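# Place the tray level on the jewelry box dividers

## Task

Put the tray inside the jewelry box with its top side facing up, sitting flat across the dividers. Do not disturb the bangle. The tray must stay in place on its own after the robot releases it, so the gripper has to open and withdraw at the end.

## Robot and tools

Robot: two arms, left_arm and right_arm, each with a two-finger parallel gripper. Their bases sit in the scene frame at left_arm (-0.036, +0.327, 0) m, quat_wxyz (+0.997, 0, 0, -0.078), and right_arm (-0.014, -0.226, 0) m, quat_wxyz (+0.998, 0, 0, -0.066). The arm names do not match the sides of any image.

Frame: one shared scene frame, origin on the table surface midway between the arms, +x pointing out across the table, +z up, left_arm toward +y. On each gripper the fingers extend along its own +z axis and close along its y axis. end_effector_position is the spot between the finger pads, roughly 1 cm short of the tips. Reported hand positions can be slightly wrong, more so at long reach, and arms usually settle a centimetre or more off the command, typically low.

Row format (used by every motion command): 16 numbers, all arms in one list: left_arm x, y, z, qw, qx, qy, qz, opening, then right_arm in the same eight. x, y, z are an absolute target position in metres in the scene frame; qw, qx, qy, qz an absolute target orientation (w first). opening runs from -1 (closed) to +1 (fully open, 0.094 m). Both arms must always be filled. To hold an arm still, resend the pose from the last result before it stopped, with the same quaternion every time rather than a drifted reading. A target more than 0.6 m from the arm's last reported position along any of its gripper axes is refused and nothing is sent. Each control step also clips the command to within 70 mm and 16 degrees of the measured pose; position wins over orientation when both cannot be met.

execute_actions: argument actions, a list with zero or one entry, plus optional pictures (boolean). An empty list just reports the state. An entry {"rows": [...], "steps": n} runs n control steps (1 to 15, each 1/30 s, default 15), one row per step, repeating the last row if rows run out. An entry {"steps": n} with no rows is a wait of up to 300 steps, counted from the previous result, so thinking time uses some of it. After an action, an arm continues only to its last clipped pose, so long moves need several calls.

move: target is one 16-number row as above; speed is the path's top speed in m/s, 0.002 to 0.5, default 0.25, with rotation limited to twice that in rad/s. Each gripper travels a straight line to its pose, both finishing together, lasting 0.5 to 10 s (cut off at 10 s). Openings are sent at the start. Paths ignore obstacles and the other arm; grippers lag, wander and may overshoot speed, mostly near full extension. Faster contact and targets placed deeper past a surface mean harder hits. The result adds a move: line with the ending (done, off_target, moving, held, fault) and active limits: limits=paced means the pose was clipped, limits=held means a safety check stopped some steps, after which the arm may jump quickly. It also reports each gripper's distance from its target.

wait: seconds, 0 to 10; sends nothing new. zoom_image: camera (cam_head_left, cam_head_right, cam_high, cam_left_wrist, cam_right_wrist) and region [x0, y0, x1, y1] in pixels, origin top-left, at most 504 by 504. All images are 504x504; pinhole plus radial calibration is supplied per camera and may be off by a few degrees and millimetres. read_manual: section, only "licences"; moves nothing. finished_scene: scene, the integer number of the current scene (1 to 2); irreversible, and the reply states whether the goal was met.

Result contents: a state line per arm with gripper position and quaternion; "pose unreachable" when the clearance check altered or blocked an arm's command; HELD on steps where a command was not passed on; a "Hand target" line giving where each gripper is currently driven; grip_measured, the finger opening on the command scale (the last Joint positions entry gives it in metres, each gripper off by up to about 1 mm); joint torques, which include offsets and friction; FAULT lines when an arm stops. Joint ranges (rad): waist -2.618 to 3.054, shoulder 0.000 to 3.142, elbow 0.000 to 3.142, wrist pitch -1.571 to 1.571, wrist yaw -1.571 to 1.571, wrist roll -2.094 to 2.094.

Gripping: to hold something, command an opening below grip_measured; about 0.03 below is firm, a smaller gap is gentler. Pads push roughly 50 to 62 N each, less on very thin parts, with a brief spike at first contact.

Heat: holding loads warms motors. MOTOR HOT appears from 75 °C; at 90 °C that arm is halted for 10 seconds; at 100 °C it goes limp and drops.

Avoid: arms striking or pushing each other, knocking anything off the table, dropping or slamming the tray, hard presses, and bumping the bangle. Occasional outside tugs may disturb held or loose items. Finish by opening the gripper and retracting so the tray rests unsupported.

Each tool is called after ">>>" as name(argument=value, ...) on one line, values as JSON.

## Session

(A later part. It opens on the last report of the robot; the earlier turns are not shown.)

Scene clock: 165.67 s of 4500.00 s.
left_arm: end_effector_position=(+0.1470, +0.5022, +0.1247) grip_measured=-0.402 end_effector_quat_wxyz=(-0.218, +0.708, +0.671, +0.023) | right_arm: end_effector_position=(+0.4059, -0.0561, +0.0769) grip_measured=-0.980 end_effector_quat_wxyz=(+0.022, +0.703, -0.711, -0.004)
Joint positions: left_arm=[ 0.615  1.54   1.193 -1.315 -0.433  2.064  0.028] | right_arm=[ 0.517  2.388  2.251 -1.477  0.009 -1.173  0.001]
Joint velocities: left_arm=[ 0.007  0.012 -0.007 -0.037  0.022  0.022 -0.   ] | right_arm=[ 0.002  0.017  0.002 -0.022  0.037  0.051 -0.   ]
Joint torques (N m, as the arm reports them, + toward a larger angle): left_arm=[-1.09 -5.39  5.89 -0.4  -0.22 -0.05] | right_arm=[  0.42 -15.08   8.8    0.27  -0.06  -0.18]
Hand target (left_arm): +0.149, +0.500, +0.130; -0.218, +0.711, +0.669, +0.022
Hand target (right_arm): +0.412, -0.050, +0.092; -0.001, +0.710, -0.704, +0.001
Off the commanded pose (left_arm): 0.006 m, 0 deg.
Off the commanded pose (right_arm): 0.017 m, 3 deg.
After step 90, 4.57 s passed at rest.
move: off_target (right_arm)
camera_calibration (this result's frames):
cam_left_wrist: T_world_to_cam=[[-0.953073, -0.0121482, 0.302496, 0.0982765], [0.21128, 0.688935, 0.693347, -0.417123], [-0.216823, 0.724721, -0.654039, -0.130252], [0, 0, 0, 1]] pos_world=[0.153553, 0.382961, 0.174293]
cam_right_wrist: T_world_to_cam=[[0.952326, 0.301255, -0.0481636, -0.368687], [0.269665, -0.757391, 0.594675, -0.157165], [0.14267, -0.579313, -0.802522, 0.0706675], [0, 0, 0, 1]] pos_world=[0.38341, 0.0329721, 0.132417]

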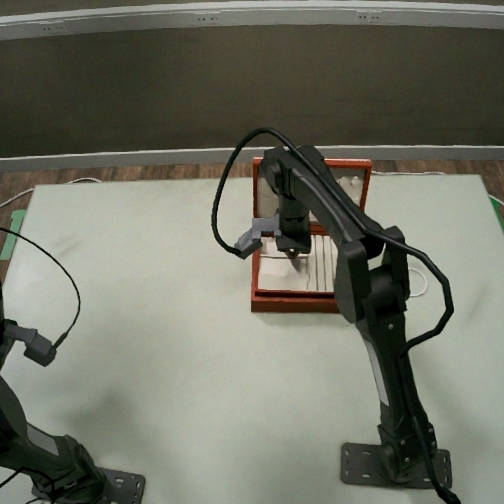

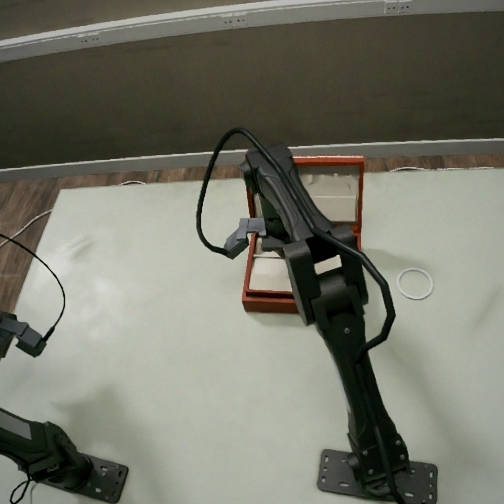

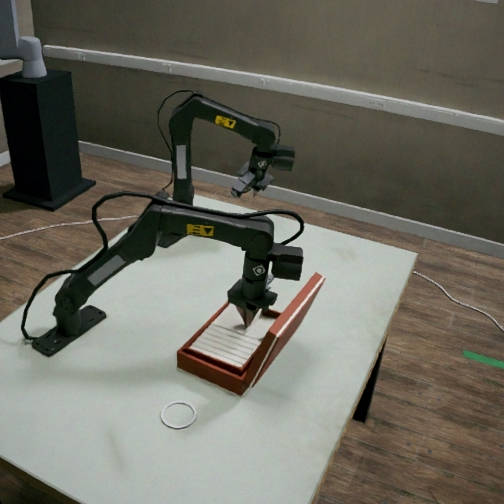

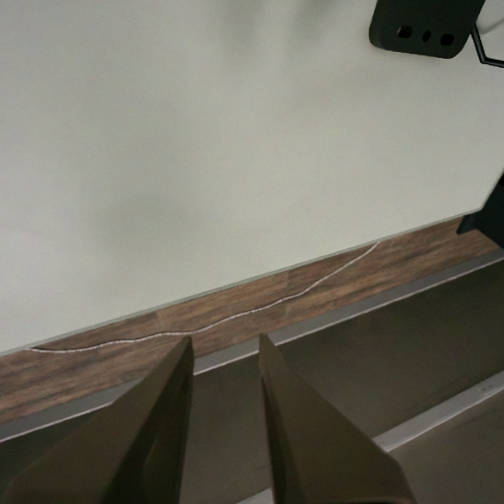

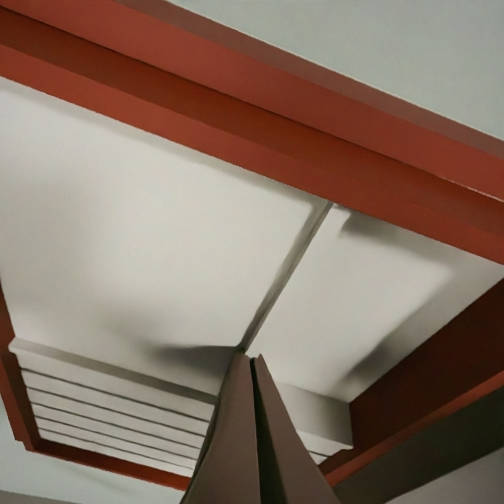

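Right end is in. Lower.

>>> move(target=[0.149,0.5,0.13,-0.218,0.711,0.669,0.022,-0.4,0.402,-0.06,0.062,0,-0.703,0.711,0,-1], speed=0.012)

>>> zoom_image(camera="cam_head_left", region=[230, 200, 400, 340])

>>> zoom_image(camera="cam_high", region=[160, 260, 340, 400])

Scene clock: 173.57 s of 4500.00 s.
left_arm: end_effector_position=(+0.1470, +0.5022, +0.1247) grip_measured=-0.402 end_effector_quat_wxyz=(-0.218, +0.708, +0.671, +0.023) | right_arm: end_effector_position=(+0.4038, -0.0570, +0.0649) grip_measured=-0.980 end_effector_quat_wxyz=(+0.001, +0.703, -0.711, +0.005)
Joint positions: left_arm=[ 0.615  1.54   1.193 -1.315 -0.433  2.064  0.028] | right_arm=[ 0.517  2.308  2.066 -1.326  0.01  -1.173  0.001]
Joint velocities: left_arm=[-0.012 -0.002 -0.007 -0.007 -0.037 -0.007  0.001] | right_arm=[ 0.007  0.002 -0.017 -0.022  0.007 -0.022  0.   ]
Joint torques (N m, as the arm reports them, + toward a larger angle): left_arm=[-1.11 -5.42  5.94 -0.4  -0.22 -0.06] | right_arm=[ -0.68 -14.68   3.3    0.66  -0.06  -0.12]
Hand target (left_arm): +0.149, +0.500, +0.130; -0.218, +0.711, +0.669, +0.022
Hand target (right_arm): +0.402, -0.060, +0.062; +0.001, +0.703, -0.711, +0.000
Off the commanded pose (left_arm): 0.006 m, 0 deg.
Off the commanded pose (right_arm): 0.005 m, 1 deg.
After step 90, 2.83 s passed at rest.
move: done
camera_calibration (this result's frames):
cam_left_wrist: T_world_to_cam=[[-0.953073, -0.0121482, 0.302496, 0.0982765], [0.21128, 0.688935, 0.693347, -0.417123], [-0.216823, 0.724721, -0.654039, -0.130252], [0, 0, 0, 1]] pos_world=[0.153553, 0.382961, 0.174293]
cam_right_wrist: T_world_to_cam=[[0.953403, 0.30169, -0.00251988, -0.370368], [0.244404, -0.767415, 0.59274, -0.140416], [0.17689, -0.565736, -0.80539, 0.0479517], [0, 0, 0, 1]] pos_world=[0.378946, 0.0311068, 0.120917]

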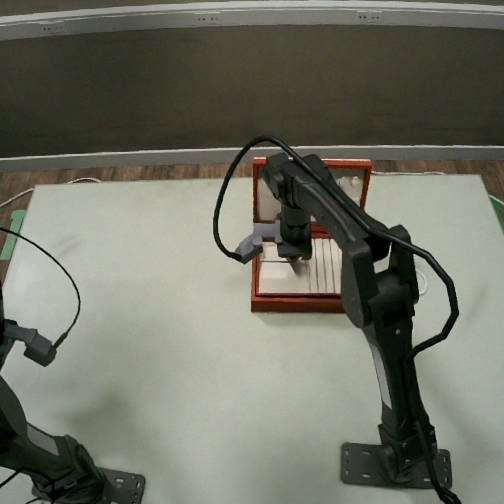

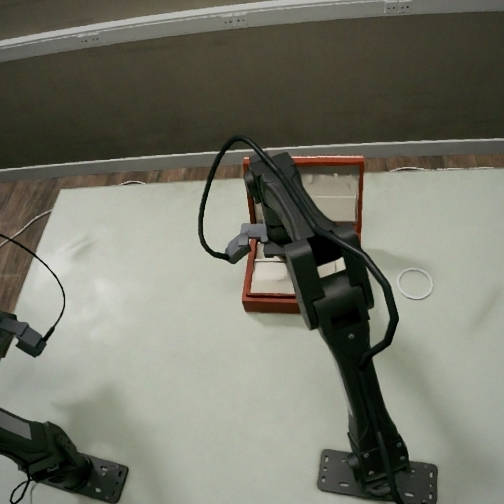

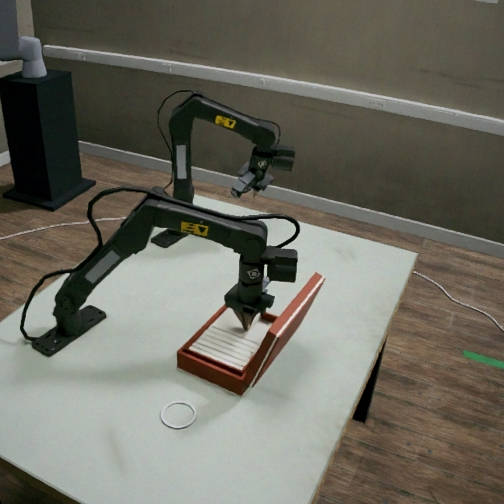

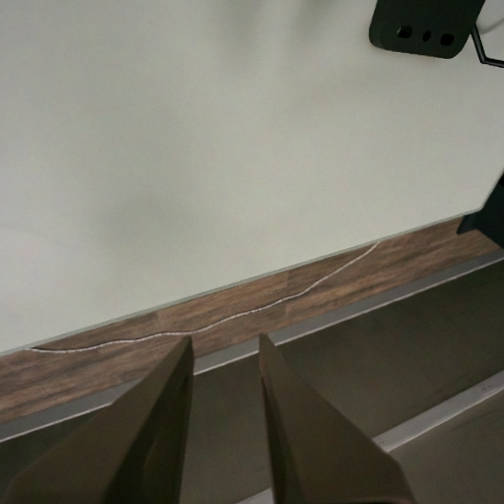

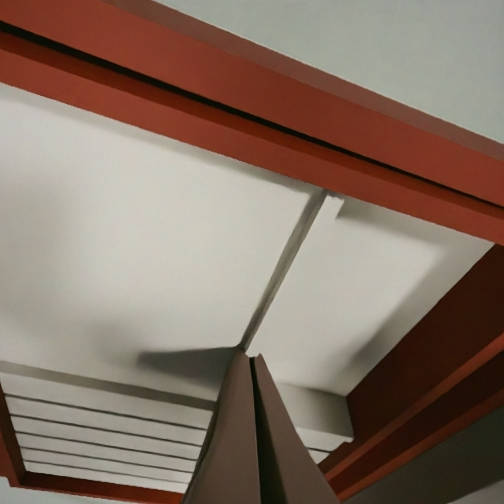

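Region (230, 200, 400, 340) of cam_head_left's 504x504 image, scaled by 2.965, with more detail than that image has; it fills the top 415 rows of this view, and the rest is white.

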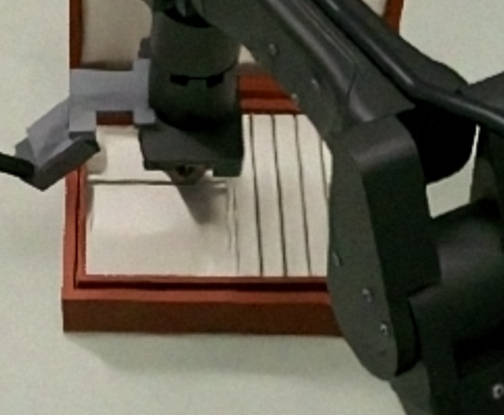

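Region (160, 260, 340, 400) of cam_high's 504x504 image, scaled by 2.800, with more detail than that image has.

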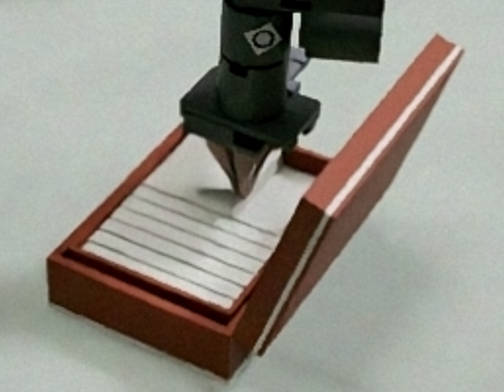

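>>> move(target=[0.149,0.5,0.13,-0.218,0.711,0.669,0.022,-0.4,0.403,-0.058,0.064,0,-0.703,0.711,0,-0.5])

>>> move(target=[0.149,0.5,0.13,-0.218,0.711,0.669,0.022,-0.4,0.36,-0.07,0.125,0,-0.703,0.711,0,-0.5], speed=0.1)

>>> move(target=[0.149,0.5,0.13,-0.218,0.711,0.669,0.022,-0.4,0.15,-0.15,0.15,0,-0.703,0.711,0,-0.5])

>>> zoom_image(camera="cam_high", region=[160, 260, 340, 400])

Scene clock: 181.33 s of 4500.00 s.
left_arm: end_effector_position=(+0.1470, +0.5022, +0.1247) grip_measured=-0.402 end_effector_quat_wxyz=(-0.218, +0.708, +0.671, +0.023) | right_arm: end_effector_position=(+0.4053, -0.0569, +0.0651) grip_measured=-0.501 end_effector_quat_wxyz=(-0.002, +0.703, -0.711, +0.007)
Joint positions: left_arm=[ 0.615  1.54   1.193 -1.315 -0.433  2.064  0.028] | right_arm=[ 0.517  2.308  2.066 -1.32   0.012 -1.173  0.023]
Joint velocities: left_arm=[-0.002  0.012 -0.002 -0.095 -0.007 -0.066  0.   ] | right_arm=[-0.007 -0.007 -0.007 -0.007 -0.066  0.022 -0.001]
Joint torques (N m, as the arm reports them, + toward a larger angle): left_arm=[-1.08 -5.42  5.89 -0.4  -0.22 -0.06] | right_arm=[ -0.51 -14.09   4.9    0.47  -0.14  -0.09]
Hand target (left_arm): +0.149, +0.500, +0.130; -0.218, +0.711, +0.669, +0.022
Hand target (right_arm): +0.403, -0.058, +0.064; -0.000, +0.703, -0.711, +0.000
Off the commanded pose (left_arm): 0.006 m, 0 deg.
Off the commanded pose (right_arm): 0.003 m, 1 deg.
After step 90, 4.07 s passed at rest.
move: done
camera_calibration (this result's frames):
cam_left_wrist: T_world_to_cam=[[-0.953073, -0.0121482, 0.302496, 0.0982765], [0.21128, 0.688935, 0.693347, -0.417123], [-0.216823, 0.724721, -0.654039, -0.130252], [0, 0, 0, 1]] pos_world=[0.153553, 0.382961, 0.174293]
cam_right_wrist: T_world_to_cam=[[0.953403, 0.301676, 0.00377674, -0.372254], [0.240439, -0.767315, 0.594489, -0.139314], [0.182241, -0.56588, -0.804095, 0.0456224], [0, 0, 0, 1]] pos_world=[0.380091, 0.0312195, 0.120911]

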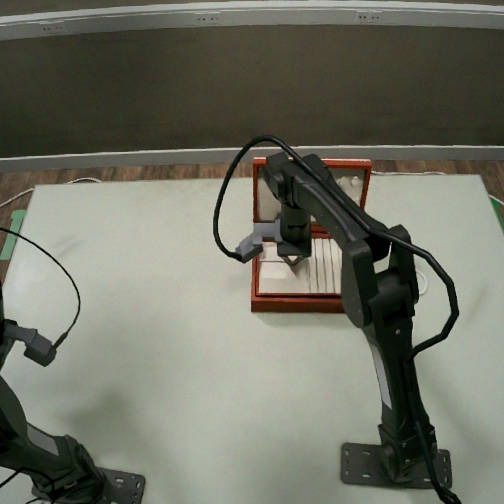

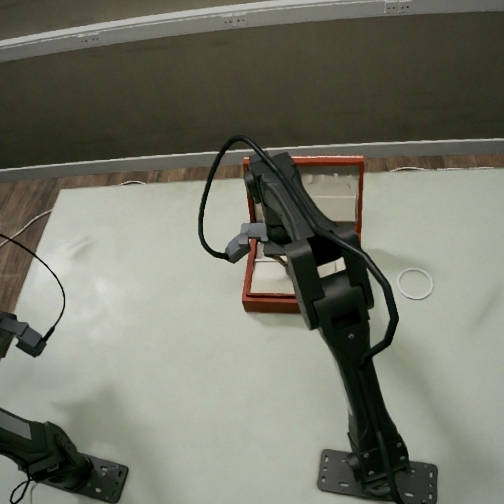

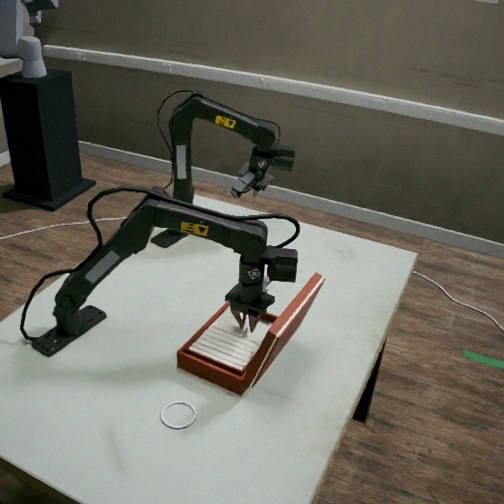

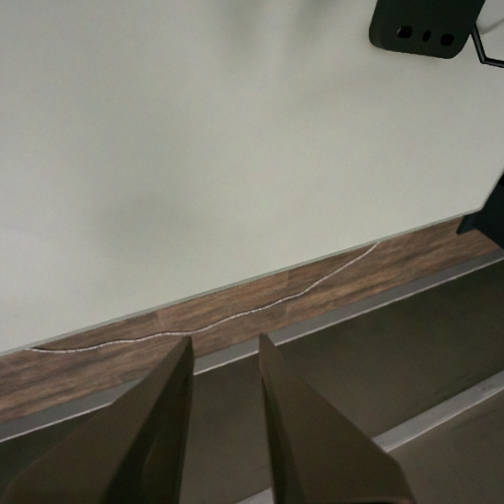

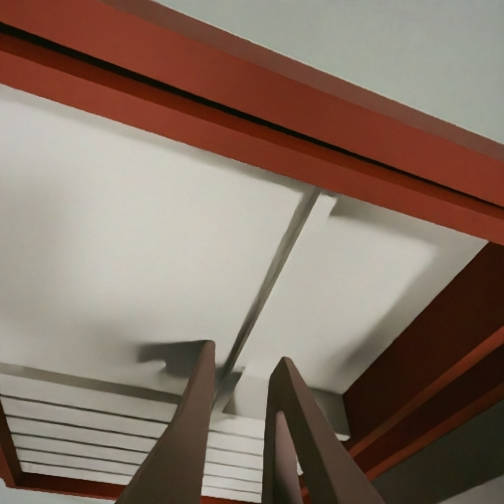

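Scene clock: 182.53 s of 4500.00 s.
left_arm: end_effector_position=(+0.1470, +0.5022, +0.1247) grip_measured=-0.402 end_effector_quat_wxyz=(-0.218, +0.708, +0.671, +0.023) | right_arm: end_effector_position=(+0.3711, -0.0708, +0.1225) grip_measured=-0.501 end_effector_quat_wxyz=(-0.007, +0.703, -0.711, +0.009)
Joint positions: left_arm=[ 0.615  1.54   1.193 -1.315 -0.433  2.064  0.028] | right_arm=[ 0.517  2.127  1.998 -1.422  0.012 -1.173  0.023]
Joint velocities: left_arm=[-0.002  0.027 -0.032 -0.066  0.051 -0.051 -0.001] | right_arm=[-0.002  0.002  0.007 -0.095 -0.022 -0.037  0.   ]
Joint torques (N m, as the arm reports them, + toward a larger angle): left_arm=[-1.07 -5.41  5.91 -0.4  -0.22 -0.05] | right_arm=[  0.61 -14.12   3.88   0.3   -0.14   0.  ]
Hand target (left_arm): +0.149, +0.500, +0.130; -0.218, +0.711, +0.669, +0.022
Hand target (right_arm): +0.360, -0.070, +0.125; +0.000, +0.703, -0.711, -0.000
Off the commanded pose (left_arm): 0.006 m, 0 deg.
Off the commanded pose (right_arm): 0.011 m, 1 deg.
move: off_target (right_arm)
camera_calibration (this result's frames):
cam_left_wrist: T_world_to_cam=[[-0.953073, -0.0121482, 0.302496, 0.0982765], [0.21128, 0.688935, 0.693347, -0.417123], [-0.216823, 0.724721, -0.654039, -0.130252], [0, 0, 0, 1]] pos_world=[0.153553, 0.382961, 0.174293]
cam_right_wrist: T_world_to_cam=[[0.953308, 0.301637, 0.014804, -0.336972], [0.23435, -0.76979, 0.59372, -0.173669], [0.190484, -0.562529, -0.804535, 0.0873286], [0, 0, 0, 1]] pos_world=[0.345303, 0.0170792, 0.178358]

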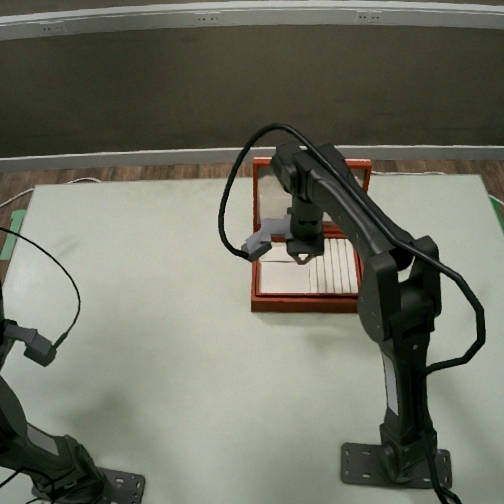

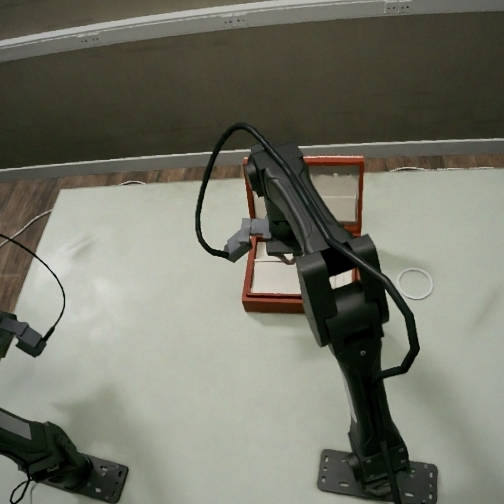

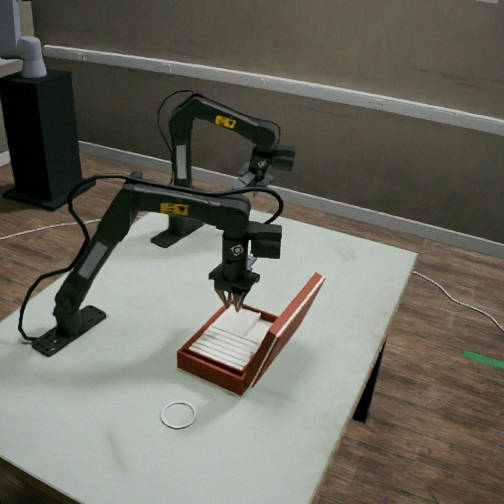

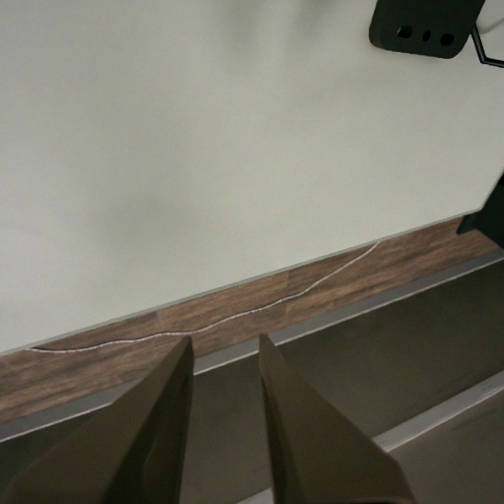

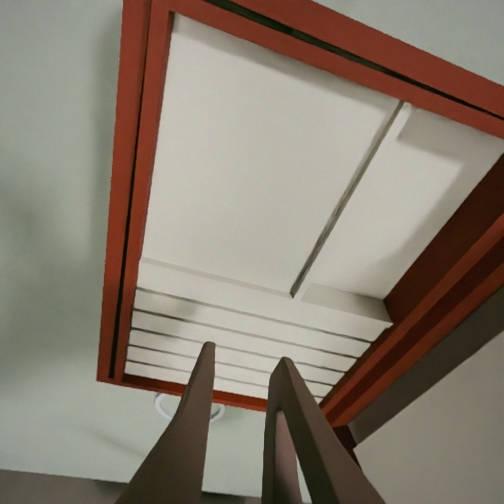

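Scene clock: 183.93 s of 4500.00 s.
left_arm: end_effector_position=(+0.1470, +0.5022, +0.1247) grip_measured=-0.402 end_effector_quat_wxyz=(-0.218, +0.708, +0.671, +0.023) | right_arm: end_effector_position=(+0.1612, -0.1521, +0.1529) grip_measured=-0.501 end_effector_quat_wxyz=(-0.009, +0.704, -0.711, +0.010)
Joint positions: left_arm=[ 0.615  1.54   1.193 -1.315 -0.433  2.064  0.028] | right_arm=[ 0.537  1.238  1.13  -1.438  0.012 -1.156  0.023]
Joint velocities: left_arm=[-0.007  0.002 -0.027  0.007 -0.037  0.037 -0.001] | right_arm=[-0.007 -0.012  0.002  0.022  0.007  0.022 -0.   ]
Joint torques (N m, as the arm reports them, + toward a larger angle): left_arm=[-1.08 -5.41  5.92 -0.39 -0.23 -0.05] | right_arm=[ 1.01 -4.31  3.89  0.36 -0.1   0.08]
Hand target (left_arm): +0.149, +0.500, +0.130; -0.218, +0.711, +0.669, +0.022
Hand target (right_arm): +0.151, -0.152, +0.150; -0.000, +0.703, -0.711, -0.000
Off the commanded pose (left_arm): 0.006 m, 0 deg.
Off the commanded pose (right_arm): 0.012 m, 2 deg.
move: off_target (right_arm)
camera_calibration (this result's frames):
cam_left_wrist: T_world_to_cam=[[-0.953073, -0.0121482, 0.302496, 0.0982765], [0.21128, 0.688935, 0.693347, -0.417123], [-0.216823, 0.724721, -0.654039, -0.130252], [0, 0, 0, 1]] pos_world=[0.153553, 0.382961, 0.174293]
cam_right_wrist: T_world_to_cam=[[0.95254, 0.303786, 0.019538, -0.113045], [0.233583, -0.770556, 0.593028, -0.205075], [0.195209, -0.560319, -0.804945, 0.105717], [0, 0, 0, 1]] pos_world=[0.134945, -0.0644449, 0.20892]

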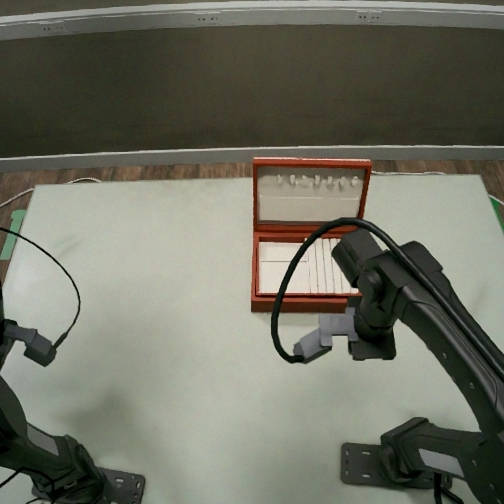

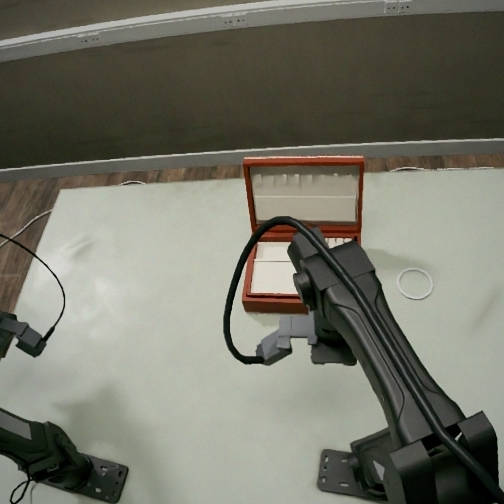

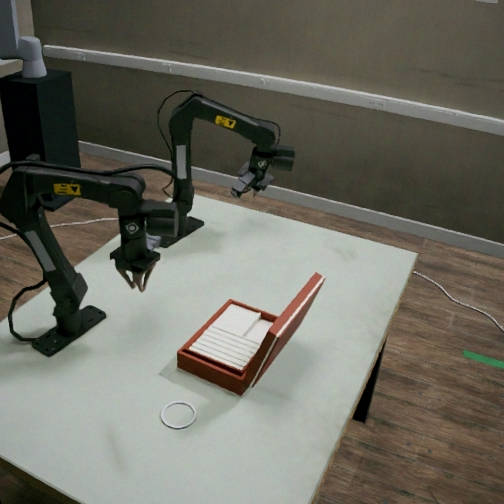

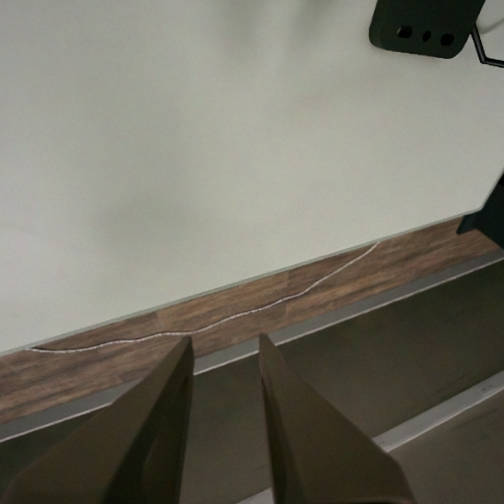

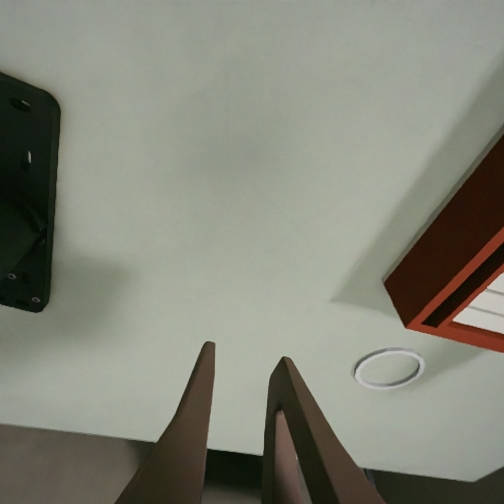

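Region (160, 260, 340, 400) of cam_high's 504x504 image, scaled by 2.800, with more detail than that image has.

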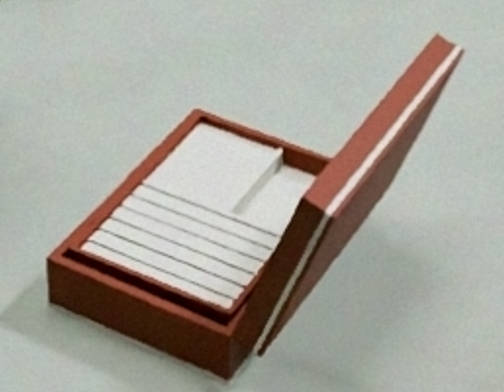

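>>> finished_scene(scene=2)

The scene is finished: the task was done.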